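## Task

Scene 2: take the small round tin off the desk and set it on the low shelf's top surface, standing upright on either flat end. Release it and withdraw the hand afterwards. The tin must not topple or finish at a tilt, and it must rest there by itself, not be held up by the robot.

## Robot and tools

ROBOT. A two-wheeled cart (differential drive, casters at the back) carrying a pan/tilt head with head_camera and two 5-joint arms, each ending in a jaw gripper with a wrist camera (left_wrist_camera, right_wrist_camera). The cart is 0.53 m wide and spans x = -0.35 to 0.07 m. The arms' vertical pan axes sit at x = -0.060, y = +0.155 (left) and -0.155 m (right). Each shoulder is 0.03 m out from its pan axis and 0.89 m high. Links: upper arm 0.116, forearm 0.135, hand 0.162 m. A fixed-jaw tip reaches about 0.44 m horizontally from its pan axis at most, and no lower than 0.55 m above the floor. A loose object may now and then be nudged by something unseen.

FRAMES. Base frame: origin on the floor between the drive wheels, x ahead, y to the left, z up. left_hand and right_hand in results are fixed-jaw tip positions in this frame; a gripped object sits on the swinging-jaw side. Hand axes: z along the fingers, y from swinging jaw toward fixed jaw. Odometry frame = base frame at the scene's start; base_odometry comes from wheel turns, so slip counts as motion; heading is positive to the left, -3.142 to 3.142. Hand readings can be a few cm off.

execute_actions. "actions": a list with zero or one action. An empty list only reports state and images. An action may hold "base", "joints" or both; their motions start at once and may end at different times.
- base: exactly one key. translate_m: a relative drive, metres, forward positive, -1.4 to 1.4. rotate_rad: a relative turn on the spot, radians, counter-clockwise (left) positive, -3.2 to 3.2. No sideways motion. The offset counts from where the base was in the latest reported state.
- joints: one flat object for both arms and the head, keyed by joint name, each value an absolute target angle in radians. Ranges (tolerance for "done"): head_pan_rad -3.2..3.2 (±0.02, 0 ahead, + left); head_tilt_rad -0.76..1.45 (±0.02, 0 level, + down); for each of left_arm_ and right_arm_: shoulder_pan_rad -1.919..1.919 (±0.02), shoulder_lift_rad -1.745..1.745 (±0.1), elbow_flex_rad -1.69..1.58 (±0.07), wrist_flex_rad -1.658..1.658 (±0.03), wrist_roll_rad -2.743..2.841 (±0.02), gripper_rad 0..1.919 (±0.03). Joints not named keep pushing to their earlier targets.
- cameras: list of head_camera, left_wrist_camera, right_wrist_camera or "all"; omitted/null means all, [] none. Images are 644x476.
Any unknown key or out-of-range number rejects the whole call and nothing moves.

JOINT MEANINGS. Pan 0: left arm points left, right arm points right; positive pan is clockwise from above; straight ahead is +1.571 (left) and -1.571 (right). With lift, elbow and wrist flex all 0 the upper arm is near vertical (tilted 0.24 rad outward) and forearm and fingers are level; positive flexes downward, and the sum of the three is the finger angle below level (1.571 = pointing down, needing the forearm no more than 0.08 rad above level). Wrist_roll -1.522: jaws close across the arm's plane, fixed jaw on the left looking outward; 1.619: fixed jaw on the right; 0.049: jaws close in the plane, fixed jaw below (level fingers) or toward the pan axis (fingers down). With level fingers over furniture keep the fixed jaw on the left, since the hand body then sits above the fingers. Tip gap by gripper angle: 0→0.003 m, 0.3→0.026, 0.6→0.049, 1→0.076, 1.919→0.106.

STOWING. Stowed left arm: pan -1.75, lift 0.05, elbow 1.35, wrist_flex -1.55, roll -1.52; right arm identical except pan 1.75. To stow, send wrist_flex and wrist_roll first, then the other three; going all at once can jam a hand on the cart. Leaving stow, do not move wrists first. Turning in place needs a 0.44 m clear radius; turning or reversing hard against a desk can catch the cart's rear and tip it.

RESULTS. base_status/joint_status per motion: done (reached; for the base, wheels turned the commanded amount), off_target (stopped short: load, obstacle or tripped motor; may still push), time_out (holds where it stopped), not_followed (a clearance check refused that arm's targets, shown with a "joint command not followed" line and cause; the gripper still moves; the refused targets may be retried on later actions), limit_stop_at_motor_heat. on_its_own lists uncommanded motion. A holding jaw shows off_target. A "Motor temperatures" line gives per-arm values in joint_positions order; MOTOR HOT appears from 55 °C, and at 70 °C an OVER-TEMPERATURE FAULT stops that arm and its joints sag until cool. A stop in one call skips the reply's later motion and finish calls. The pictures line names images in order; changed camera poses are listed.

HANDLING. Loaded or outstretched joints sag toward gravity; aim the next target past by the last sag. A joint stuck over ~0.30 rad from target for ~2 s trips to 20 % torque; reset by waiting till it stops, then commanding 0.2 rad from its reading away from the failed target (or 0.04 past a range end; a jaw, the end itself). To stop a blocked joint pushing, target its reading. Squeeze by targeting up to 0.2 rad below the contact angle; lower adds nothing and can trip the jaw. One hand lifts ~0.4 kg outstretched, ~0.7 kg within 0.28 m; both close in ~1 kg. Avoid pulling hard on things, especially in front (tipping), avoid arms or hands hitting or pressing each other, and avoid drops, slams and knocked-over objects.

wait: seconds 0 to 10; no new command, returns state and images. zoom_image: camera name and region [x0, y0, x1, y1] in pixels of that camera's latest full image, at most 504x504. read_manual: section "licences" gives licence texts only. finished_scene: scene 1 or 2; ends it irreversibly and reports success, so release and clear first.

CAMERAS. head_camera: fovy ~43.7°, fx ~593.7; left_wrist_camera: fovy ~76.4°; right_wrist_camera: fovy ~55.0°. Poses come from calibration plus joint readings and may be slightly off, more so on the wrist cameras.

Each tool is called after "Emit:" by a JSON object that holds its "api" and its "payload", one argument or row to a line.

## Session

Emit:
{"api": "execute_actions", "payload": {
  "actions": [
    {"joints":{"head_tilt_rad":0.4}}
  ],
  "cameras": ["head_camera"]
}}

Scene clock: 1.03 s.
Motor temperatures (°C, as the motors report them): left_arm=[30 31 31 35 29] | right_arm=[33 30 28 28 29]
base_odometry: x=+0.000 y=+0.000 heading=+0.000 (m, m, rad; odometry frame)
base_status: not commanded
joint_positions: head_pan_rad=-0.027 head_tilt_rad=+0.393 left_arm_shoulder_pan_rad=-1.751 left_arm_shoulder_lift_rad=+0.096 left_arm_elbow_flex_rad=+1.386 left_arm_wrist_flex_rad=-1.548 left_arm_wrist_roll_rad=-1.491 left_arm_gripper_rad=+1.920 right_arm_shoulder_pan_rad=+1.727 right_arm_shoulder_lift_rad=+0.039 right_arm_elbow_flex_rad=+1.394 right_arm_wrist_flex_rad=-1.472 right_arm_wrist_roll_rad=-1.517 right_arm_gripper_rad=+1.920
joint_status: all done
left_hand: x=-0.3010 y=+0.1031 z=+0.8797 quat_wxyz=(-0.055, -0.679, -0.072, +0.728) (m; base frame)
right_hand: x=-0.3050 y=-0.1241 z=+0.8784 quat_wxyz=(-0.058, +0.691, -0.053, -0.718) (m; base frame)
pictures: head_camera
camera_calibration (this result's frames):
head_camera: T_world_to_cam=[[-0.056481, -0.997902, 0.0316605, -0.0400173], [-0.372952, -0.00832775, -0.927813, 1.09823], [0.92613, -0.0642117, -0.371699, 0.460717], [0, 0, 0, 1]] pos_world=[-0.0193584, -0.00120411, 1.19146]
Images, in order (width x height): head_camera 644x476.

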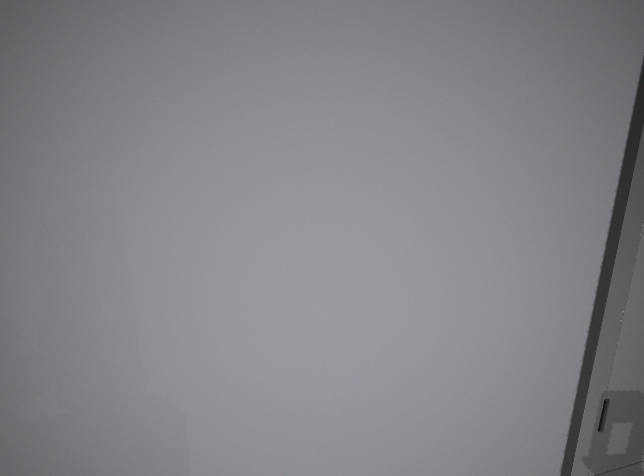

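Emit:
{"api": "execute_actions", "payload": {
  "actions": [
    {"joints":{"head_pan_rad":1.6}}
  ],
  "cameras": ["head_camera"]
}}

Emit:
{"api": "execute_actions", "payload": {
  "actions": [
    {"joints":{"head_pan_rad":2.5}}
  ],
  "cameras": ["head_camera"]
}}

Emit:
{"api": "execute_actions", "payload": {
  "actions": [
    {"joints":{"head_pan_rad":-2.6}}
  ],
  "cameras": ["head_camera"]
}}

Emit:
{"api": "execute_actions", "payload": {
  "actions": [
    {"joints":{"head_pan_rad":-1.6}}
  ],
  "cameras": ["head_camera"]
}}

Scene clock: 4.93 s.
Motor temperatures (°C, as the motors report them): left_arm=[30 31 31 35 29] | right_arm=[33 30 28 28 29]
base_odometry: x=+0.000 y=+0.000 heading=+0.000 (m, m, rad; odometry frame)
base_status: not commanded
joint_positions: head_pan_rad=+1.590 head_tilt_rad=+0.393 left_arm_shoulder_pan_rad=-1.751 left_arm_shoulder_lift_rad=+0.096 left_arm_elbow_flex_rad=+1.386 left_arm_wrist_flex_rad=-1.548 left_arm_wrist_roll_rad=-1.491 left_arm_gripper_rad=+1.920 right_arm_shoulder_pan_rad=+1.727 right_arm_shoulder_lift_rad=+0.039 right_arm_elbow_flex_rad=+1.394 right_arm_wrist_flex_rad=-1.472 right_arm_wrist_roll_rad=-1.517 right_arm_gripper_rad=+1.920
joint_status: all done
left_hand: x=-0.3010 y=+0.1031 z=+0.8797 quat_wxyz=(-0.055, -0.679, -0.072, +0.728) (m; base frame)
right_hand: x=-0.3050 y=-0.1241 z=+0.8784 quat_wxyz=(-0.058, +0.691, -0.053, -0.718) (m; base frame)
pictures: head_camera
camera_calibration (this result's frames):
head_camera: T_world_to_cam=[[0.999441, -0.0106892, 0.0316612, 0.00961024], [0.025411, -0.372201, -0.927804, 1.11694], [0.0217018, 0.928091, -0.371721, 0.418235], [0, 0, 0, 1]] pos_world=[-0.0470639, 0.0276688, 1.19146]
Images, in order (width x height): head_camera 644x476.

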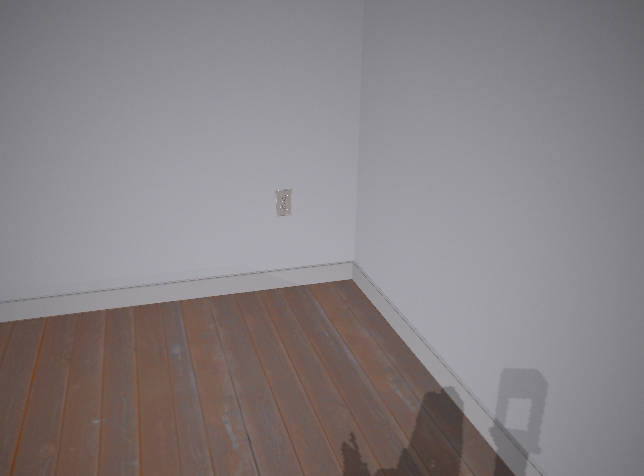

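Scene clock: 6.33 s.
Motor temperatures (°C, as the motors report them): left_arm=[30 31 31 35 29] | right_arm=[33 30 28 28 29]
base_odometry: x=+0.000 y=+0.000 heading=+0.000 (m, m, rad; odometry frame)
base_status: not commanded
joint_positions: head_pan_rad=+2.490 head_tilt_rad=+0.393 left_arm_shoulder_pan_rad=-1.751 left_arm_shoulder_lift_rad=+0.096 left_arm_elbow_flex_rad=+1.386 left_arm_wrist_flex_rad=-1.548 left_arm_wrist_roll_rad=-1.491 left_arm_gripper_rad=+1.920 right_arm_shoulder_pan_rad=+1.727 right_arm_shoulder_lift_rad=+0.039 right_arm_elbow_flex_rad=+1.394 right_arm_wrist_flex_rad=-1.472 right_arm_wrist_roll_rad=-1.517 right_arm_gripper_rad=+1.920
joint_status: all done
left_hand: x=-0.3010 y=+0.1031 z=+0.8797 quat_wxyz=(-0.055, -0.679, -0.072, +0.728) (m; base frame)
right_hand: x=-0.3050 y=-0.1241 z=+0.8784 quat_wxyz=(-0.058, +0.691, -0.053, -0.718) (m; base frame)
pictures: head_camera
camera_calibration (this result's frames):
head_camera: T_world_to_cam=[[0.629637, 0.776244, 0.0316613, -0.00777068], [0.307353, -0.211461, -0.927803, 1.13019], [-0.713507, 0.59391, -0.371724, 0.383683], [0, 0, 0, 1]] pos_world=[-0.0687135, 0.0171492, 1.19146]
Images, in order (width x height): head_camera 644x476.

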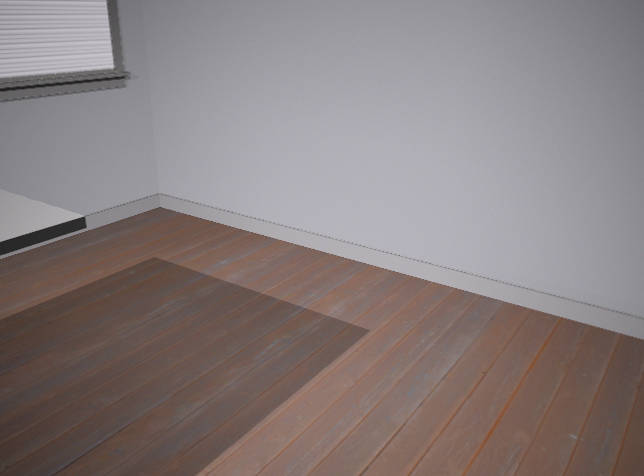

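Scene clock: 10.53 s.
Motor temperatures (°C, as the motors report them): left_arm=[30 31 31 35 29] | right_arm=[33 30 28 28 29]
base_odometry: x=+0.000 y=+0.000 heading=+0.000 (m, m, rad; odometry frame)
base_status: not commanded
joint_positions: head_pan_rad=-2.590 head_tilt_rad=+0.393 left_arm_shoulder_pan_rad=-1.751 left_arm_shoulder_lift_rad=+0.096 left_arm_elbow_flex_rad=+1.386 left_arm_wrist_flex_rad=-1.548 left_arm_wrist_roll_rad=-1.491 left_arm_gripper_rad=+1.920 right_arm_shoulder_pan_rad=+1.727 right_arm_shoulder_lift_rad=+0.039 right_arm_elbow_flex_rad=+1.394 right_arm_wrist_flex_rad=-1.472 right_arm_wrist_roll_rad=-1.517 right_arm_gripper_rad=+1.920
joint_status: all done
left_hand: x=-0.3010 y=+0.1031 z=+0.8797 quat_wxyz=(-0.055, -0.679, -0.072, +0.728) (m; base frame)
right_hand: x=-0.3050 y=-0.1241 z=+0.8784 quat_wxyz=(-0.058, +0.691, -0.053, -0.718) (m; base frame)
pictures: head_camera
camera_calibration (this result's frames):
head_camera: T_world_to_cam=[[-0.4981, 0.866541, 0.0316613, -0.0607743], [0.307791, 0.210822, -0.927803, 1.13021], [-0.810655, -0.452394, -0.371725, 0.379118], [0, 0, 0, 1]] pos_world=[-0.070807, -0.0140996, 1.19146]
Images, in order (width x height): head_camera 644x476.

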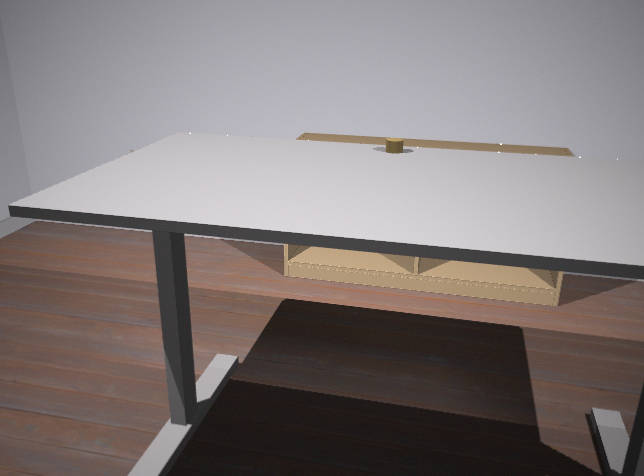

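Scene clock: 12.00 s.
Motor temperatures (°C, as the motors report them): left_arm=[30 31 31 35 29] | right_arm=[33 30 28 28 29]
base_odometry: x=+0.000 y=+0.000 heading=+0.000 (m, m, rad; odometry frame)
base_status: not commanded
joint_positions: head_pan_rad=-1.610 head_tilt_rad=+0.393 left_arm_shoulder_pan_rad=-1.751 left_arm_shoulder_lift_rad=+0.096 left_arm_elbow_flex_rad=+1.386 left_arm_wrist_flex_rad=-1.548 left_arm_wrist_roll_rad=-1.491 left_arm_gripper_rad=+1.920 right_arm_shoulder_pan_rad=+1.727 right_arm_shoulder_lift_rad=+0.039 right_arm_elbow_flex_rad=+1.394 right_arm_wrist_flex_rad=-1.472 right_arm_wrist_roll_rad=-1.517 right_arm_gripper_rad=+1.920
joint_status: all done
left_hand: x=-0.3010 y=+0.1031 z=+0.8797 quat_wxyz=(-0.055, -0.679, -0.072, +0.728) (m; base frame)
right_hand: x=-0.3050 y=-0.1241 z=+0.8784 quat_wxyz=(-0.058, +0.691, -0.053, -0.718) (m; base frame)
pictures: head_camera
camera_calibration (this result's frames):
head_camera: T_world_to_cam=[[-0.997113, 0.0690185, 0.0316613, -0.0842279], [-0.0036384, 0.373053, -0.927803, 1.11557], [-0.0758469, -0.925239, -0.371725, 0.413654], [0, 0, 0, 1]] pos_world=[-0.0485515, -0.0276254, 1.19146]
Images, in order (width x height): head_camera 644x476.

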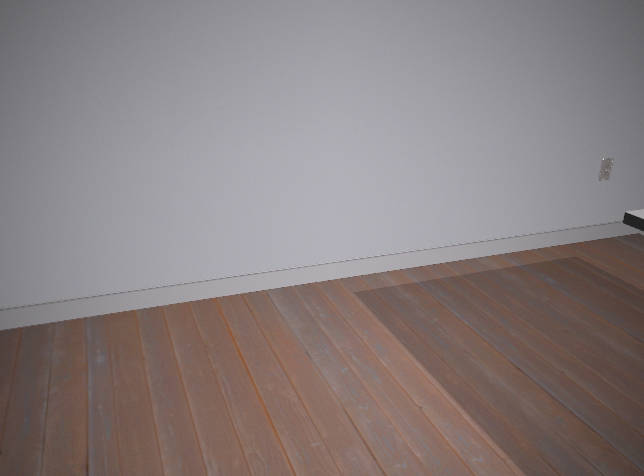

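Emit:
{"api": "execute_actions", "payload": {
  "actions": [
    {"base":{"rotate_rad":-1.655},"joints":{"head_pan_rad":-0.5}}
  ],
  "cameras": []
}}

Emit:
{"api": "execute_actions", "payload": {
  "actions": [
    {"base":{"translate_m":1.4}}
  ],
  "cameras": []
}}

Emit:
{"api": "execute_actions", "payload": {
  "actions": [
    {"base":{"translate_m":0.2}}
  ],
  "cameras": []
}}

Emit:
{"api": "execute_actions", "payload": {
  "actions": [
    {"base":{"rotate_rad":-1.19}}
  ],
  "cameras": ["head_camera"]
}}

Scene clock: 23.77 s.
Motor temperatures (°C, as the motors report them): left_arm=[30 31 31 35 29] | right_arm=[33 30 28 28 29]
base_odometry: x=-0.001 y=+0.000 heading=-1.654 (m, m, rad; odometry frame)
base_status: done
joint_positions: head_pan_rad=-0.510 head_tilt_rad=+0.393 left_arm_shoulder_pan_rad=-1.751 left_arm_shoulder_lift_rad=+0.096 left_arm_elbow_flex_rad=+1.386 left_arm_wrist_flex_rad=-1.548 left_arm_wrist_roll_rad=-1.491 left_arm_gripper_rad=+1.920 right_arm_shoulder_pan_rad=+1.727 right_arm_shoulder_lift_rad=+0.039 right_arm_elbow_flex_rad=+1.394 right_arm_wrist_flex_rad=-1.472 right_arm_wrist_roll_rad=-1.517 right_arm_gripper_rad=+1.920
joint_status: all done
left_hand: x=-0.3010 y=+0.1031 z=+0.8797 quat_wxyz=(-0.055, -0.679, -0.072, +0.728) (m; base frame)
right_hand: x=-0.3050 y=-0.1241 z=+0.8784 quat_wxyz=(-0.058, +0.691, -0.053, -0.718) (m; base frame)
pictures: none
No camera images: the call's "cameras" was empty. Leave "cameras" out to get every camera's image.

Scene clock: 31.60 s.
Motor temperatures (°C, as the motors report them): left_arm=[30 31 31 35 29] | right_arm=[33 30 28 28 29]
base_odometry: x=-0.117 y=-1.395 heading=-1.651 (m, m, rad; odometry frame)
base_status: done
joint_positions: head_pan_rad=-0.510 head_tilt_rad=+0.393 left_arm_shoulder_pan_rad=-1.751 left_arm_shoulder_lift_rad=+0.096 left_arm_elbow_flex_rad=+1.386 left_arm_wrist_flex_rad=-1.548 left_arm_wrist_roll_rad=-1.491 left_arm_gripper_rad=+1.920 right_arm_shoulder_pan_rad=+1.727 right_arm_shoulder_lift_rad=+0.039 right_arm_elbow_flex_rad=+1.394 right_arm_wrist_flex_rad=-1.472 right_arm_wrist_roll_rad=-1.517 right_arm_gripper_rad=+1.920
joint_status: not commanded
left_hand: x=-0.3010 y=+0.1031 z=+0.8797 quat_wxyz=(-0.055, -0.679, -0.072, +0.728) (m; base frame)
right_hand: x=-0.3050 y=-0.1241 z=+0.8784 quat_wxyz=(-0.058, +0.691, -0.053, -0.718) (m; base frame)
pictures: none
No camera images: the call's "cameras" was empty. Leave "cameras" out to get every camera's image.

Scene clock: 33.43 s.
Motor temperatures (°C, as the motors report them): left_arm=[30 31 31 35 29] | right_arm=[33 30 28 28 29]
base_odometry: x=-0.133 y=-1.595 heading=-1.648 (m, m, rad; odometry frame)
base_status: done
joint_positions: head_pan_rad=-0.510 head_tilt_rad=+0.393 left_arm_shoulder_pan_rad=-1.751 left_arm_shoulder_lift_rad=+0.096 left_arm_elbow_flex_rad=+1.386 left_arm_wrist_flex_rad=-1.548 left_arm_wrist_roll_rad=-1.491 left_arm_gripper_rad=+1.920 right_arm_shoulder_pan_rad=+1.727 right_arm_shoulder_lift_rad=+0.039 right_arm_elbow_flex_rad=+1.394 right_arm_wrist_flex_rad=-1.472 right_arm_wrist_roll_rad=-1.517 right_arm_gripper_rad=+1.920
joint_status: not commanded
left_hand: x=-0.3010 y=+0.1031 z=+0.8797 quat_wxyz=(-0.055, -0.679, -0.072, +0.728) (m; base frame)
right_hand: x=-0.3050 y=-0.1241 z=+0.8784 quat_wxyz=(-0.058, +0.691, -0.053, -0.718) (m; base frame)
pictures: none
No camera images: the call's "cameras" was empty. Leave "cameras" out to get every camera's image.

Scene clock: 35.63 s.
Motor temperatures (°C, as the motors report them): left_arm=[30 31 31 35 29] | right_arm=[33 30 28 28 29]
base_odometry: x=-0.132 y=-1.594 heading=-2.837 (m, m, rad; odometry frame)
base_status: done
joint_positions: head_pan_rad=-0.510 head_tilt_rad=+0.393 left_arm_shoulder_pan_rad=-1.751 left_arm_shoulder_lift_rad=+0.096 left_arm_elbow_flex_rad=+1.386 left_arm_wrist_flex_rad=-1.548 left_arm_wrist_roll_rad=-1.491 left_arm_gripper_rad=+1.920 right_arm_shoulder_pan_rad=+1.727 right_arm_shoulder_lift_rad=+0.039 right_arm_elbow_flex_rad=+1.394 right_arm_wrist_flex_rad=-1.472 right_arm_wrist_roll_rad=-1.517 right_arm_gripper_rad=+1.920
joint_status: not commanded
left_hand: x=-0.3010 y=+0.1031 z=+0.8797 quat_wxyz=(-0.055, -0.679, -0.072, +0.728) (m; base frame)
right_hand: x=-0.3050 y=-0.1241 z=+0.8784 quat_wxyz=(-0.058, +0.691, -0.053, -0.718) (m; base frame)
pictures: head_camera
camera_calibration (this result's frames):
head_camera: T_world_to_cam=[[-0.513693, -0.857389, 0.0316684, -0.0615154], [-0.334328, 0.166042, -0.927715, 1.09993], [0.790154, -0.487148, -0.371944, 0.454609], [0, 0, 0, 1]] pos_world=[-0.0230738, -0.0139155, 1.19146]
Images, in order (width x height): head_camera 644x476.

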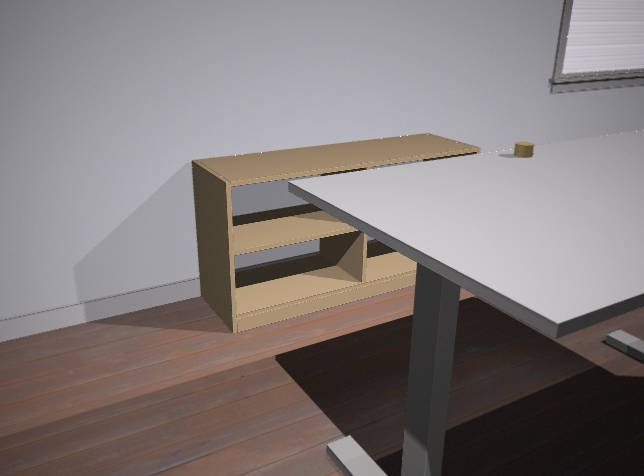

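Emit:
{"api": "execute_actions", "payload": {
  "actions": [
    {"base":{"translate_m":1.4}}
  ],
  "cameras": []
}}

Emit:
{"api": "execute_actions", "payload": {
  "actions": [
    {"base":{"translate_m":0.12}}
  ],
  "cameras": []
}}

Emit:
{"api": "execute_actions", "payload": {
  "actions": [
    {"base":{"rotate_rad":-1.57},"joints":{"head_pan_rad":0,"head_tilt_rad":0.7}}
  ],
  "cameras": ["head_camera"]
}}

Scene clock: 47.97 s.
Motor temperatures (°C, as the motors report them): left_arm=[30 31 31 35 29] | right_arm=[33 30 28 28 29]
base_odometry: x=-1.468 y=-2.014 heading=-2.834 (m, m, rad; odometry frame)
base_status: done
joint_positions: head_pan_rad=-0.510 head_tilt_rad=+0.393 left_arm_shoulder_pan_rad=-1.751 left_arm_shoulder_lift_rad=+0.096 left_arm_elbow_flex_rad=+1.386 left_arm_wrist_flex_rad=-1.548 left_arm_wrist_roll_rad=-1.491 left_arm_gripper_rad=+1.920 right_arm_shoulder_pan_rad=+1.727 right_arm_shoulder_lift_rad=+0.039 right_arm_elbow_flex_rad=+1.394 right_arm_wrist_flex_rad=-1.472 right_arm_wrist_roll_rad=-1.517 right_arm_gripper_rad=+1.920
joint_status: not commanded
left_hand: x=-0.3010 y=+0.1031 z=+0.8797 quat_wxyz=(-0.055, -0.679, -0.072, +0.728) (m; base frame)
right_hand: x=-0.3050 y=-0.1241 z=+0.8784 quat_wxyz=(-0.058, +0.691, -0.053, -0.718) (m; base frame)
pictures: none
No camera images: the call's "cameras" was empty. Leave "cameras" out to get every camera's image.

Scene clock: 49.40 s.
Motor temperatures (°C, as the motors report them): left_arm=[30 31 31 35 29] | right_arm=[33 30 28 28 29]
base_odometry: x=-1.583 y=-2.051 heading=-2.831 (m, m, rad; odometry frame)
base_status: done
joint_positions: head_pan_rad=-0.510 head_tilt_rad=+0.393 left_arm_shoulder_pan_rad=-1.751 left_arm_shoulder_lift_rad=+0.096 left_arm_elbow_flex_rad=+1.386 left_arm_wrist_flex_rad=-1.548 left_arm_wrist_roll_rad=-1.491 left_arm_gripper_rad=+1.920 right_arm_shoulder_pan_rad=+1.727 right_arm_shoulder_lift_rad=+0.039 right_arm_elbow_flex_rad=+1.394 right_arm_wrist_flex_rad=-1.472 right_arm_wrist_roll_rad=-1.517 right_arm_gripper_rad=+1.920
joint_status: not commanded
left_hand: x=-0.3010 y=+0.1031 z=+0.8797 quat_wxyz=(-0.055, -0.679, -0.072, +0.728) (m; base frame)
right_hand: x=-0.3050 y=-0.1241 z=+0.8784 quat_wxyz=(-0.058, +0.691, -0.053, -0.718) (m; base frame)
pictures: none
No camera images: the call's "cameras" was empty. Leave "cameras" out to get every camera's image.

Scene clock: 52.07 s.
Motor temperatures (°C, as the motors report them): left_arm=[30 31 31 35 29] | right_arm=[33 30 28 28 29]
base_odometry: x=-1.582 y=-2.051 heading=+1.883 (m, m, rad; odometry frame)
base_status: done
joint_positions: head_pan_rad=-0.010 head_tilt_rad=+0.694 left_arm_shoulder_pan_rad=-1.751 left_arm_shoulder_lift_rad=+0.096 left_arm_elbow_flex_rad=+1.386 left_arm_wrist_flex_rad=-1.548 left_arm_wrist_roll_rad=-1.491 left_arm_gripper_rad=+1.920 right_arm_shoulder_pan_rad=+1.727 right_arm_shoulder_lift_rad=+0.039 right_arm_elbow_flex_rad=+1.394 right_arm_wrist_flex_rad=-1.472 right_arm_wrist_roll_rad=-1.517 right_arm_gripper_rad=+1.920
joint_status: all done
left_hand: x=-0.3010 y=+0.1031 z=+0.8797 quat_wxyz=(-0.055, -0.679, -0.072, +0.728) (m; base frame)
right_hand: x=-0.3050 y=-0.1241 z=+0.8784 quat_wxyz=(-0.058, +0.691, -0.053, -0.718) (m; base frame)
pictures: head_camera
camera_calibration (this result's frames):
head_camera: T_world_to_cam=[[-0.0291014, -0.998812, 0.0390973, -0.0472902], [-0.631128, -0.0119708, -0.775586, 0.910879], [0.775132, -0.0472461, -0.63003, 0.750959], [0, 0, 0, 1]] pos_world=[-0.00858738, -0.000850204, 1.18144]
Images, in order (width x height): head_camera 644x476.

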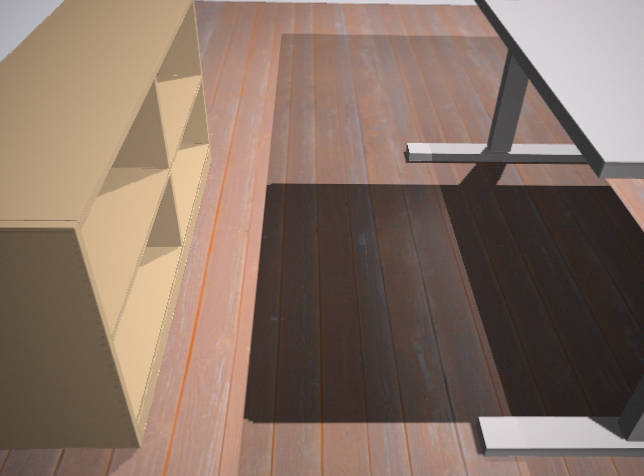

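Emit:
{"api": "execute_actions", "payload": {
  "actions": [
    {"base":{"translate_m":1.4},"joints":{"head_pan_rad":-1.2,"head_tilt_rad":0.8,"right_arm_shoulder_pan_rad":0,"right_arm_shoulder_lift_rad":-0.3,"right_arm_elbow_flex_rad":0.6}}
  ],
  "cameras": ["head_camera"]
}}

Scene clock: 61.90 s.
Motor temperatures (°C, as the motors report them): left_arm=[30 31 31 35 29] | right_arm=[33 30 28 28 29]
base_odometry: x=-2.012 y=-0.718 heading=+1.886 (m, m, rad; odometry frame)
base_status: done
joint_positions: head_pan_rad=-1.190 head_tilt_rad=+0.795 left_arm_shoulder_pan_rad=-1.751 left_arm_shoulder_lift_rad=+0.096 left_arm_elbow_flex_rad=+1.386 left_arm_wrist_flex_rad=-1.548 left_arm_wrist_roll_rad=-1.491 left_arm_gripper_rad=+1.920 right_arm_shoulder_pan_rad=+0.009 right_arm_shoulder_lift_rad=-0.268 right_arm_elbow_flex_rad=+0.633 right_arm_wrist_flex_rad=-1.472 right_arm_wrist_roll_rad=-1.517 right_arm_gripper_rad=+1.920
joint_status: all done
left_hand: x=-0.3010 y=+0.1031 z=+0.8797 quat_wxyz=(-0.055, -0.679, -0.072, +0.728) (m; base frame)
right_hand: x=-0.0544 y=-0.3827 z=+1.1100 quat_wxyz=(+0.683, +0.163, +0.162, -0.693) (m; base frame)
pictures: head_camera
camera_calibration (this result's frames):
head_camera: T_world_to_cam=[[-0.933153, -0.357155, 0.0408188, -0.0917621], [-0.279086, 0.648208, -0.708476, 0.850181], [0.226577, -0.672508, -0.704554, 0.810954], [0, 0, 0, 1]] pos_world=[-0.0320977, -0.0384941, 1.17744]
Images, in order (width x height): head_camera 644x476.

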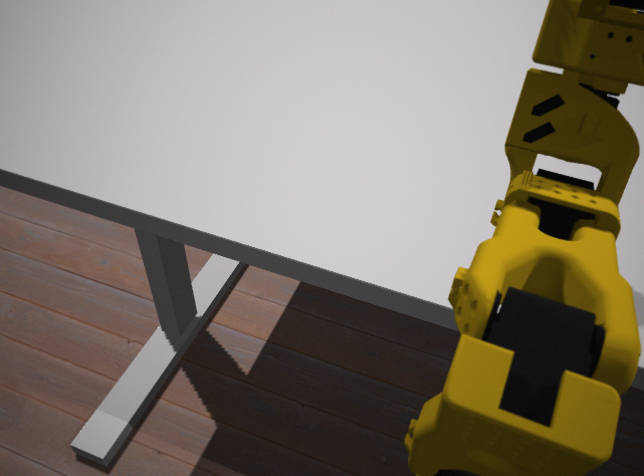

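Emit:
{"api": "execute_actions", "payload": {
  "actions": [
    {"joints":{"head_pan_rad":-2.0,"right_arm_wrist_flex_rad":0.9,"right_arm_shoulder_pan_rad":-0.5,"right_arm_gripper_rad":1.8}}
  ],
  "cameras": ["head_camera","right_wrist_camera"]
}}

Scene clock: 65.03 s.
Motor temperatures (°C, as the motors report them): left_arm=[30 31 31 35 29] | right_arm=[33 30 28 28 29]
base_odometry: x=-2.012 y=-0.718 heading=+1.886 (m, m, rad; odometry frame)
base_status: not commanded
joint_positions: head_pan_rad=-1.990 head_tilt_rad=+0.795 left_arm_shoulder_pan_rad=-1.751 left_arm_shoulder_lift_rad=+0.096 left_arm_elbow_flex_rad=+1.386 left_arm_wrist_flex_rad=-1.548 left_arm_wrist_roll_rad=-1.491 left_arm_gripper_rad=+1.920 right_arm_shoulder_pan_rad=-0.489 right_arm_shoulder_lift_rad=-0.268 right_arm_elbow_flex_rad=+0.633 right_arm_wrist_flex_rad=+0.895 right_arm_wrist_roll_rad=-1.517 right_arm_gripper_rad=+1.809
joint_status: all done
left_hand: x=-0.3010 y=+0.1031 z=+0.8797 quat_wxyz=(-0.055, -0.679, -0.072, +0.728) (m; base frame)
right_hand: x=+0.0428 y=-0.3316 z=+0.8136 quat_wxyz=(+0.132, +0.507, +0.848, -0.080) (m; base frame)
pictures: head_camera, right_wrist_camera
camera_calibration (this result's frames):
head_camera: T_world_to_cam=[[-0.906386, 0.420474, 0.0408188, -0.090504], [0.270485, 0.651844, -0.708476, 0.876011], [-0.324503, -0.631112, -0.704554, 0.785053], [0, 0, 0, 1]] pos_world=[-0.0642275, -0.0375112, 1.17744]
right_wrist_camera: T_world_to_cam=[[-0.888, -0.457267, 0.0486105, -0.158032], [-0.436442, 0.87138, 0.224087, 0.154027], [-0.144826, 0.177774, -0.973356, 0.927019], [0, 0, 0, 1]] pos_world=[0.0611476, -0.371279, 0.875486]
Images, in order (width x height): head_camera 644x476, right_wrist_camera 644x476.

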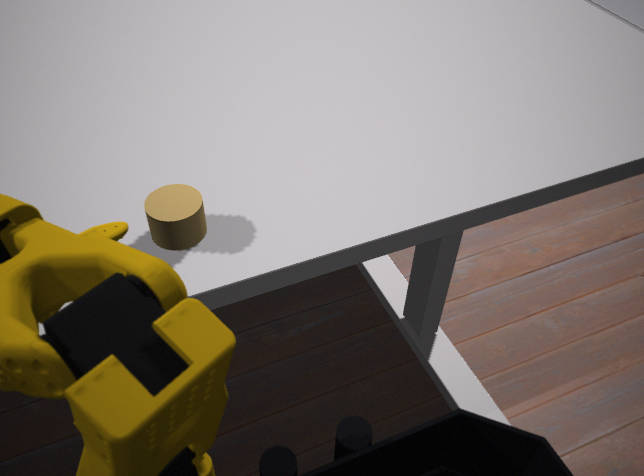

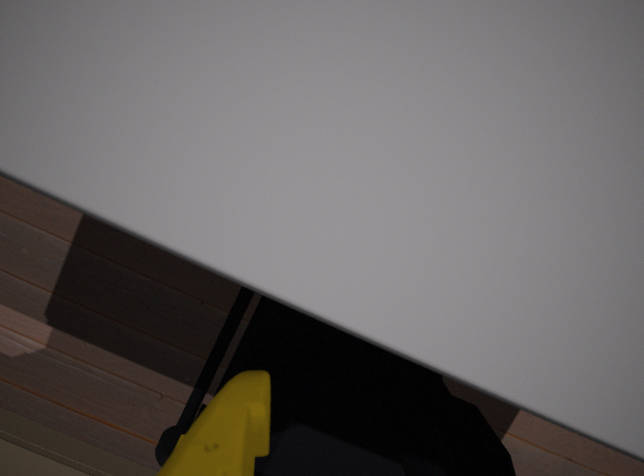

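Emit:
{"api": "execute_actions", "payload": {
  "actions": [
    {"joints":{"right_arm_shoulder_pan_rad":0.08,"right_arm_shoulder_lift_rad":0.45,"right_arm_elbow_flex_rad":-0.53,"right_arm_wrist_flex_rad":1.2}}
  ],
  "cameras": ["head_camera","right_wrist_camera"]
}}

Scene clock: 68.80 s.
Motor temperatures (°C, as the motors report them): left_arm=[30 31 31 35 29] | right_arm=[33 30 28 28 29]
base_odometry: x=-2.012 y=-0.718 heading=+1.886 (m, m, rad; odometry frame)
base_status: not commanded
joint_positions: head_pan_rad=-1.990 head_tilt_rad=+0.795 left_arm_shoulder_pan_rad=-1.751 left_arm_shoulder_lift_rad=+0.096 left_arm_elbow_flex_rad=+1.386 left_arm_wrist_flex_rad=-1.548 left_arm_wrist_roll_rad=-1.491 left_arm_gripper_rad=+1.920 right_arm_shoulder_pan_rad=+0.069 right_arm_shoulder_lift_rad=+0.470 right_arm_elbow_flex_rad=-0.496 right_arm_wrist_flex_rad=+1.197 right_arm_wrist_roll_rad=-1.517 right_arm_gripper_rad=+1.809
joint_status: all done
left_hand: x=-0.3010 y=+0.1031 z=+0.8797 quat_wxyz=(-0.055, -0.679, -0.072, +0.728) (m; base frame)
right_hand: x=-0.0732 y=-0.4580 z=+0.8423 quat_wxyz=(+0.135, +0.715, +0.670, -0.145) (m; base frame)
pictures: head_camera, right_wrist_camera
camera_calibration (this result's frames):
head_camera: T_world_to_cam=[[-0.906356, 0.420539, 0.0408193, -0.0905032], [0.270543, 0.651847, -0.708451, 0.875985], [-0.324539, -0.631065, -0.704579, 0.785081], [0, 0, 0, 1]] pos_world=[-0.0642306, -0.0375108, 1.17744]
right_wrist_camera: T_world_to_cam=[[-0.995098, 0.0869034, 0.0471982, -0.0776627], [0.0926141, 0.986283, 0.136634, 0.372155], [-0.0346768, 0.140335, -0.989497, 0.965106], [0, 0, 0, 1]] pos_world=[-0.078282, -0.495739, 0.907786]
Images, in order (width x height): head_camera 644x476, right_wrist_camera 644x476.

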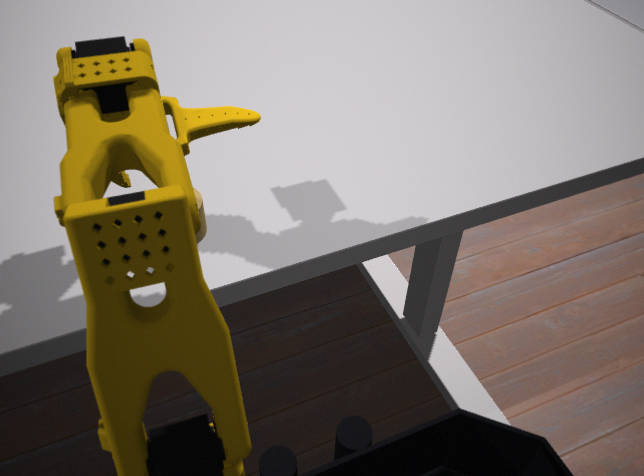

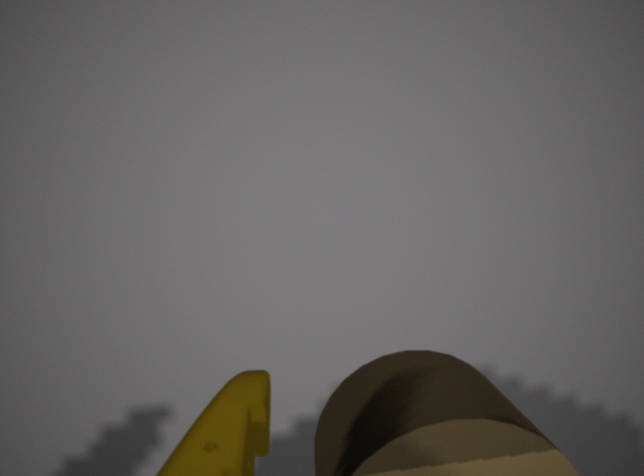

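Emit:
{"api": "execute_actions", "payload": {
  "actions": [
    {"joints":{"right_arm_shoulder_lift_rad":0.6,"right_arm_wrist_flex_rad":1.2,"right_arm_elbow_flex_rad":-0.48}}
  ],
  "cameras": ["right_wrist_camera"]
}}

Scene clock: 71.00 s.
Motor temperatures (°C, as the motors report them): left_arm=[30 31 31 35 29] | right_arm=[33 30 28 28 29]
base_odometry: x=-2.012 y=-0.718 heading=+1.886 (m, m, rad; odometry frame)
base_status: not commanded
joint_positions: head_pan_rad=-1.990 head_tilt_rad=+0.795 left_arm_shoulder_pan_rad=-1.751 left_arm_shoulder_lift_rad=+0.096 left_arm_elbow_flex_rad=+1.386 left_arm_wrist_flex_rad=-1.548 left_arm_wrist_roll_rad=-1.491 left_arm_gripper_rad=+1.920 right_arm_shoulder_pan_rad=+0.069 right_arm_shoulder_lift_rad=+0.588 right_arm_elbow_flex_rad=-0.479 right_arm_wrist_flex_rad=+1.197 right_arm_wrist_roll_rad=-1.517 right_arm_gripper_rad=+1.809
joint_status: all done
left_hand: x=-0.3010 y=+0.1031 z=+0.8797 quat_wxyz=(-0.055, -0.679, -0.072, +0.728) (m; base frame)
right_hand: x=-0.0725 y=-0.4473 z=+0.8075 quat_wxyz=(+0.090, +0.723, +0.678, -0.096) (m; base frame)
pictures: right_wrist_camera
camera_calibration (this result's frames):
right_wrist_camera: T_world_to_cam=[[-0.995548, 0.0804032, 0.0491907, -0.0807634], [0.0907227, 0.958951, 0.268669, 0.247283], [-0.0255696, 0.271936, -0.961976, 0.966508], [0, 0, 0, 1]] pos_world=[-0.0781248, -0.493467, 0.867293]
Images, in order (width x height): right_wrist_camera 644x476.

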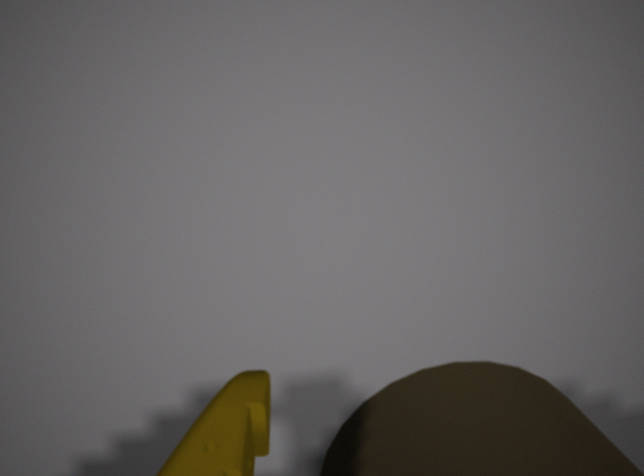

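Emit:
{"api": "execute_actions", "payload": {
  "actions": [
    {"joints":{"right_arm_wrist_flex_rad":1.36}}
  ],
  "cameras": []
}}

Emit:
{"api": "execute_actions", "payload": {
  "actions": [
    {"joints":{"right_arm_shoulder_lift_rad":0.76,"right_arm_wrist_flex_rad":1.26}}
  ],
  "cameras": ["right_wrist_camera","head_camera"]
}}

Scene clock: 73.27 s.
Motor temperatures (°C, as the motors report them): left_arm=[30 31 31 35 29] | right_arm=[33 30 28 28 29]
base_odometry: x=-2.012 y=-0.718 heading=+1.886 (m, m, rad; odometry frame)
base_status: not commanded
joint_positions: head_pan_rad=-1.990 head_tilt_rad=+0.795 left_arm_shoulder_pan_rad=-1.751 left_arm_shoulder_lift_rad=+0.096 left_arm_elbow_flex_rad=+1.386 left_arm_wrist_flex_rad=-1.548 left_arm_wrist_roll_rad=-1.491 left_arm_gripper_rad=+1.920 right_arm_shoulder_pan_rad=+0.069 right_arm_shoulder_lift_rad=+0.582 right_arm_elbow_flex_rad=-0.492 right_arm_wrist_flex_rad=+1.332 right_arm_wrist_roll_rad=-1.517 right_arm_gripper_rad=+1.809
joint_status: all done
left_hand: x=-0.3010 y=+0.1031 z=+0.8797 quat_wxyz=(-0.055, -0.679, -0.072, +0.728) (m; base frame)
right_hand: x=-0.0712 y=-0.4289 z=+0.8070 quat_wxyz=(+0.051, +0.727, +0.682, -0.055) (m; base frame)
pictures: none
No camera images: the call's "cameras" was empty. Leave "cameras" out to get every camera's image.

Scene clock: 74.03 s.
Motor temperatures (°C, as the motors report them): left_arm=[30 31 31 35 29] | right_arm=[33 30 28 28 29]
base_odometry: x=-2.012 y=-0.718 heading=+1.886 (m, m, rad; odometry frame)
base_status: not commanded
joint_positions: head_pan_rad=-1.990 head_tilt_rad=+0.795 left_arm_shoulder_pan_rad=-1.751 left_arm_shoulder_lift_rad=+0.096 left_arm_elbow_flex_rad=+1.386 left_arm_wrist_flex_rad=-1.548 left_arm_wrist_roll_rad=-1.491 left_arm_gripper_rad=+1.920 right_arm_shoulder_pan_rad=+0.071 right_arm_shoulder_lift_rad=+0.619 right_arm_elbow_flex_rad=-0.515 right_arm_wrist_flex_rad=+1.262 right_arm_wrist_roll_rad=-1.517 right_arm_gripper_rad=+1.809
joint_status: right_arm_shoulder_lift_rad off_target (ended at +0.620, target +0.760); the others done
left_hand: x=-0.3010 y=+0.1031 z=+0.8797 quat_wxyz=(-0.055, -0.679, -0.072, +0.728) (m; base frame)
right_hand: x=-0.0725 y=-0.4406 z=+0.8035 quat_wxyz=(+0.070, +0.726, +0.680, -0.075) (m; base frame)
pictures: head_camera, right_wrist_camera
camera_calibration (this result's frames):
head_camera: T_world_to_cam=[[-0.906355, 0.420541, 0.0408193, -0.0905032], [0.270545, 0.651848, -0.708449, 0.875983], [-0.32454, -0.631063, -0.704581, 0.785083], [0, 0, 0, 1]] pos_world=[-0.0642307, -0.0375108, 1.17744]
right_wrist_camera: T_world_to_cam=[[-0.995627, 0.0790522, 0.049776, -0.0821522], [0.0909736, 0.941566, 0.324311, 0.189588], [-0.0212298, 0.327421, -0.94464, 0.971669], [0, 0, 0, 1]] pos_world=[-0.078412, -0.49016, 0.860481]
Images, in order (width x height): head_camera 644x476, right_wrist_camera 644x476.

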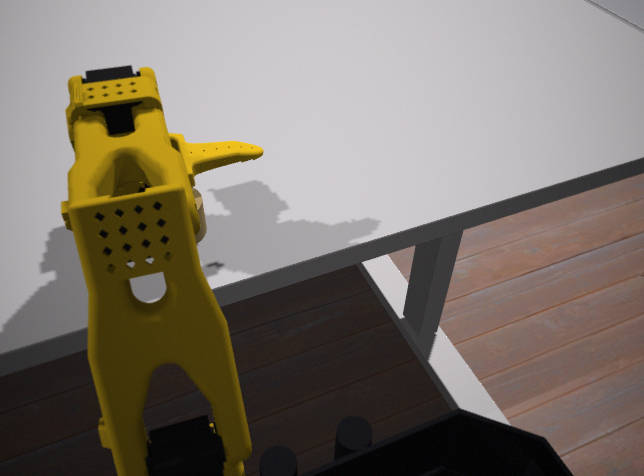

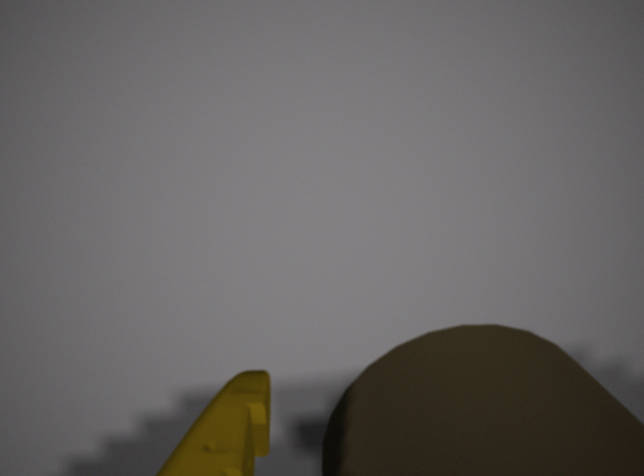

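Emit:
{"api": "execute_actions", "payload": {
  "actions": [
    {"joints":{"right_arm_shoulder_lift_rad":0.52,"right_arm_gripper_rad":1.15,"right_arm_wrist_flex_rad":1.32}}
  ],
  "cameras": []
}}

Emit:
{"api": "execute_actions", "payload": {
  "actions": [
    {"joints":{"right_arm_shoulder_lift_rad":0.72,"right_arm_wrist_flex_rad":1.25}}
  ],
  "cameras": ["right_wrist_camera","head_camera"]
}}

Scene clock: 76.17 s.
Motor temperatures (°C, as the motors report them): left_arm=[30 31 31 35 29] | right_arm=[33 30 28 28 29]
base_odometry: x=-2.012 y=-0.718 heading=+1.886 (m, m, rad; odometry frame)
base_status: not commanded
joint_positions: head_pan_rad=-1.990 head_tilt_rad=+0.795 left_arm_shoulder_pan_rad=-1.751 left_arm_shoulder_lift_rad=+0.096 left_arm_elbow_flex_rad=+1.386 left_arm_wrist_flex_rad=-1.548 left_arm_wrist_roll_rad=-1.491 left_arm_gripper_rad=+1.920 right_arm_shoulder_pan_rad=+0.071 right_arm_shoulder_lift_rad=+0.565 right_arm_elbow_flex_rad=-0.479 right_arm_wrist_flex_rad=+1.314 right_arm_wrist_roll_rad=-1.517 right_arm_gripper_rad=+1.160
joint_status: all done
left_hand: x=-0.3010 y=+0.1031 z=+0.8797 quat_wxyz=(-0.055, -0.679, -0.072, +0.728) (m; base frame)
right_hand: x=-0.0718 y=-0.4310 z=+0.8093 quat_wxyz=(+0.058, +0.727, +0.681, -0.062) (m; base frame)
pictures: none
No camera images: the call's "cameras" was empty. Leave "cameras" out to get every camera's image.

Scene clock: 76.97 s.
Motor temperatures (°C, as the motors report them): left_arm=[30 31 31 35 29] | right_arm=[33 30 28 28 29]
base_odometry: x=-2.012 y=-0.718 heading=+1.886 (m, m, rad; odometry frame)
base_status: not commanded
joint_positions: head_pan_rad=-1.990 head_tilt_rad=+0.795 left_arm_shoulder_pan_rad=-1.751 left_arm_shoulder_lift_rad=+0.096 left_arm_elbow_flex_rad=+1.386 left_arm_wrist_flex_rad=-1.548 left_arm_wrist_roll_rad=-1.491 left_arm_gripper_rad=+1.920 right_arm_shoulder_pan_rad=+0.071 right_arm_shoulder_lift_rad=+0.610 right_arm_elbow_flex_rad=-0.505 right_arm_wrist_flex_rad=+1.252 right_arm_wrist_roll_rad=-1.517 right_arm_gripper_rad=+1.159
joint_status: right_arm_shoulder_lift_rad off_target (ended at +0.609, target +0.720); the others done
left_hand: x=-0.3010 y=+0.1031 z=+0.8797 quat_wxyz=(-0.055, -0.679, -0.072, +0.728) (m; base frame)
right_hand: x=-0.0725 y=-0.4411 z=+0.8044 quat_wxyz=(+0.072, +0.726, +0.680, -0.078) (m; base frame)
pictures: head_camera, right_wrist_camera
camera_calibration (this result's frames):
head_camera: T_world_to_cam=[[-0.906355, 0.420541, 0.0408193, -0.0905032], [0.270545, 0.651848, -0.708449, 0.875983], [-0.32454, -0.631063, -0.704581, 0.785082], [0, 0, 0, 1]] pos_world=[-0.0642307, -0.0375108, 1.17744]
right_wrist_camera: T_world_to_cam=[[-0.9956, 0.0794328, 0.0497086, -0.0819665], [0.0911472, 0.944019, 0.317049, 0.196713], [-0.0217418, 0.320185, -0.947106, 0.971391], [0, 0, 0, 1]] pos_world=[-0.0784158, -0.490214, 0.861717]
Images, in order (width x height): head_camera 644x476, right_wrist_camera 644x476.

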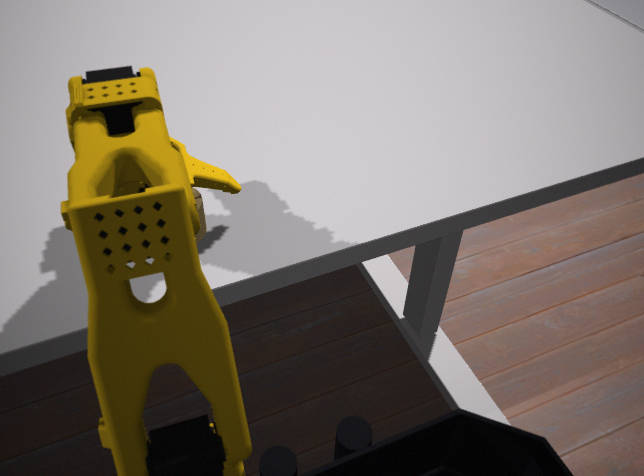

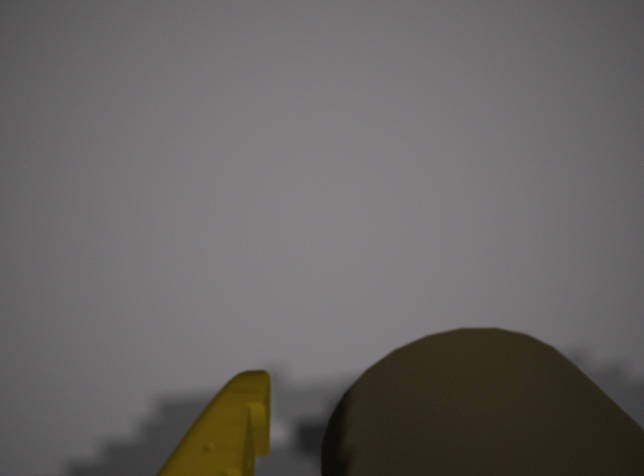

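Emit:
{"api": "execute_actions", "payload": {
  "actions": [
    {"joints":{"right_arm_shoulder_lift_rad":0.58,"right_arm_gripper_rad":0.8}}
  ],
  "cameras": []
}}

Emit:
{"api": "execute_actions", "payload": {
  "actions": [
    {"joints":{"right_arm_gripper_rad":0.5}}
  ],
  "cameras": ["right_wrist_camera"]
}}

Emit:
{"api": "execute_actions", "payload": {
  "actions": [
    {"joints":{"right_arm_shoulder_lift_rad":0.2}}
  ],
  "cameras": ["right_wrist_camera","head_camera"]
}}

Scene clock: 79.23 s.
Motor temperatures (°C, as the motors report them): left_arm=[30 31 31 35 29] | right_arm=[33 30 28 28 29]
base_odometry: x=-2.012 y=-0.718 heading=+1.886 (m, m, rad; odometry frame)
base_status: not commanded
joint_positions: head_pan_rad=-1.990 head_tilt_rad=+0.795 left_arm_shoulder_pan_rad=-1.751 left_arm_shoulder_lift_rad=+0.096 left_arm_elbow_flex_rad=+1.386 left_arm_wrist_flex_rad=-1.548 left_arm_wrist_roll_rad=-1.491 left_arm_gripper_rad=+1.920 right_arm_shoulder_pan_rad=+0.071 right_arm_shoulder_lift_rad=+0.590 right_arm_elbow_flex_rad=-0.494 right_arm_wrist_flex_rad=+1.251 right_arm_wrist_roll_rad=-1.517 right_arm_gripper_rad=+0.810
joint_status: all done
left_hand: x=-0.3010 y=+0.1031 z=+0.8797 quat_wxyz=(-0.055, -0.679, -0.072, +0.728) (m; base frame)
right_hand: x=-0.0725 y=-0.4413 z=+0.8077 quat_wxyz=(+0.076, +0.725, +0.679, -0.082) (m; base frame)
pictures: none
No camera images: the call's "cameras" was empty. Leave "cameras" out to get every camera's image.

Scene clock: 79.90 s.
Motor temperatures (°C, as the motors report them): left_arm=[30 31 31 35 29] | right_arm=[33 30 28 28 29]
base_odometry: x=-2.012 y=-0.718 heading=+1.886 (m, m, rad; odometry frame)
base_status: not commanded
joint_positions: head_pan_rad=-1.990 head_tilt_rad=+0.795 left_arm_shoulder_pan_rad=-1.751 left_arm_shoulder_lift_rad=+0.096 left_arm_elbow_flex_rad=+1.386 left_arm_wrist_flex_rad=-1.548 left_arm_wrist_roll_rad=-1.491 left_arm_gripper_rad=+1.920 right_arm_shoulder_pan_rad=+0.071 right_arm_shoulder_lift_rad=+0.588 right_arm_elbow_flex_rad=-0.492 right_arm_wrist_flex_rad=+1.251 right_arm_wrist_roll_rad=-1.517 right_arm_gripper_rad=+0.548
joint_status: right_arm_gripper_rad off_target (ended at +0.548, target +0.500)
left_hand: x=-0.3010 y=+0.1031 z=+0.8797 quat_wxyz=(-0.055, -0.679, -0.072, +0.728) (m; base frame)
right_hand: x=-0.0725 y=-0.4412 z=+0.8078 quat_wxyz=(+0.076, +0.725, +0.679, -0.082) (m; base frame)
pictures: right_wrist_camera
camera_calibration (this result's frames):
right_wrist_camera: T_world_to_cam=[[-0.995562, 0.0799647, 0.0496093, -0.0818205], [0.0913835, 0.947361, 0.30685, 0.205439], [-0.0224608, 0.310022, -0.950464, 0.972889], [0, 0, 0, 1]] pos_world=[-0.0783794, -0.489699, 0.865716]
Images, in order (width x height): right_wrist_camera 644x476.

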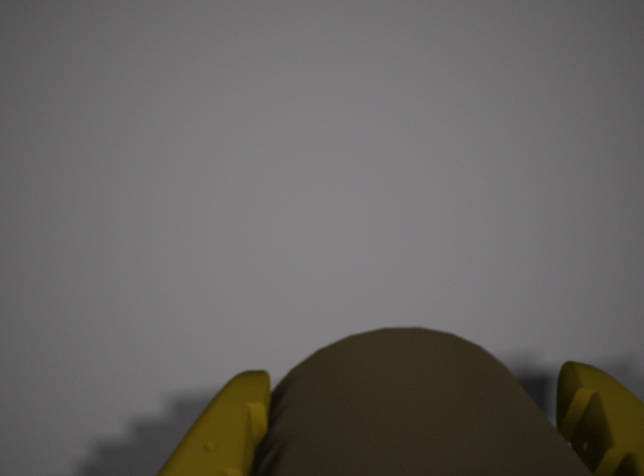

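Scene clock: 80.90 s.
Motor temperatures (°C, as the motors report them): left_arm=[30 31 31 35 29] | right_arm=[33 30 28 28 29]
base_odometry: x=-2.012 y=-0.718 heading=+1.886 (m, m, rad; odometry frame)
base_status: not commanded
joint_positions: head_pan_rad=-1.990 head_tilt_rad=+0.795 left_arm_shoulder_pan_rad=-1.751 left_arm_shoulder_lift_rad=+0.096 left_arm_elbow_flex_rad=+1.386 left_arm_wrist_flex_rad=-1.548 left_arm_wrist_roll_rad=-1.491 left_arm_gripper_rad=+1.920 right_arm_shoulder_pan_rad=+0.071 right_arm_shoulder_lift_rad=+0.252 right_arm_elbow_flex_rad=-0.474 right_arm_wrist_flex_rad=+1.251 right_arm_wrist_roll_rad=-1.517 right_arm_gripper_rad=+0.547
joint_status: all done
left_hand: x=-0.3010 y=+0.1031 z=+0.8797 quat_wxyz=(-0.055, -0.679, -0.072, +0.728) (m; base frame)
right_hand: x=-0.0734 y=-0.4534 z=+0.8931 quat_wxyz=(+0.182, +0.703, +0.659, -0.196) (m; base frame)
pictures: head_camera, right_wrist_camera
camera_calibration (this result's frames):
head_camera: T_world_to_cam=[[-0.906355, 0.420541, 0.0408193, -0.0905032], [0.270546, 0.651847, -0.708449, 0.875983], [-0.32454, -0.631063, -0.704581, 0.785082], [0, 0, 0, 1]] pos_world=[-0.0642307, -0.0375108, 1.17744]
right_wrist_camera: T_world_to_cam=[[-0.994503, 0.0949411, 0.0441601, -0.074199], [0.0947879, 0.995482, -0.0055554, 0.491997], [-0.044488, -0.00133902, -0.999009, 0.958257], [0, 0, 0, 1]] pos_world=[-0.0777956, -0.481447, 0.963317]
Images, in order (width x height): head_camera 644x476, right_wrist_camera 644x476.

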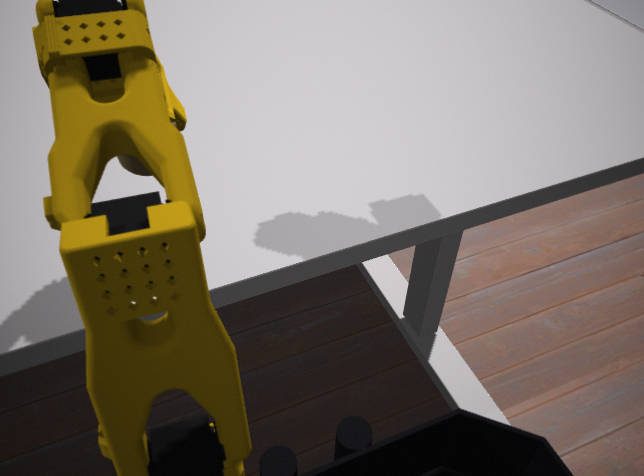

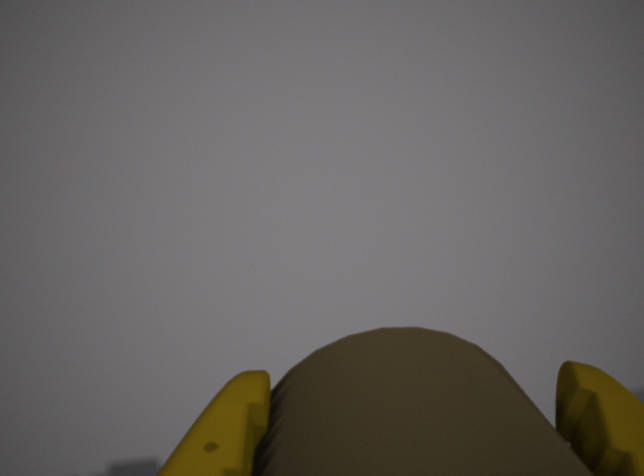

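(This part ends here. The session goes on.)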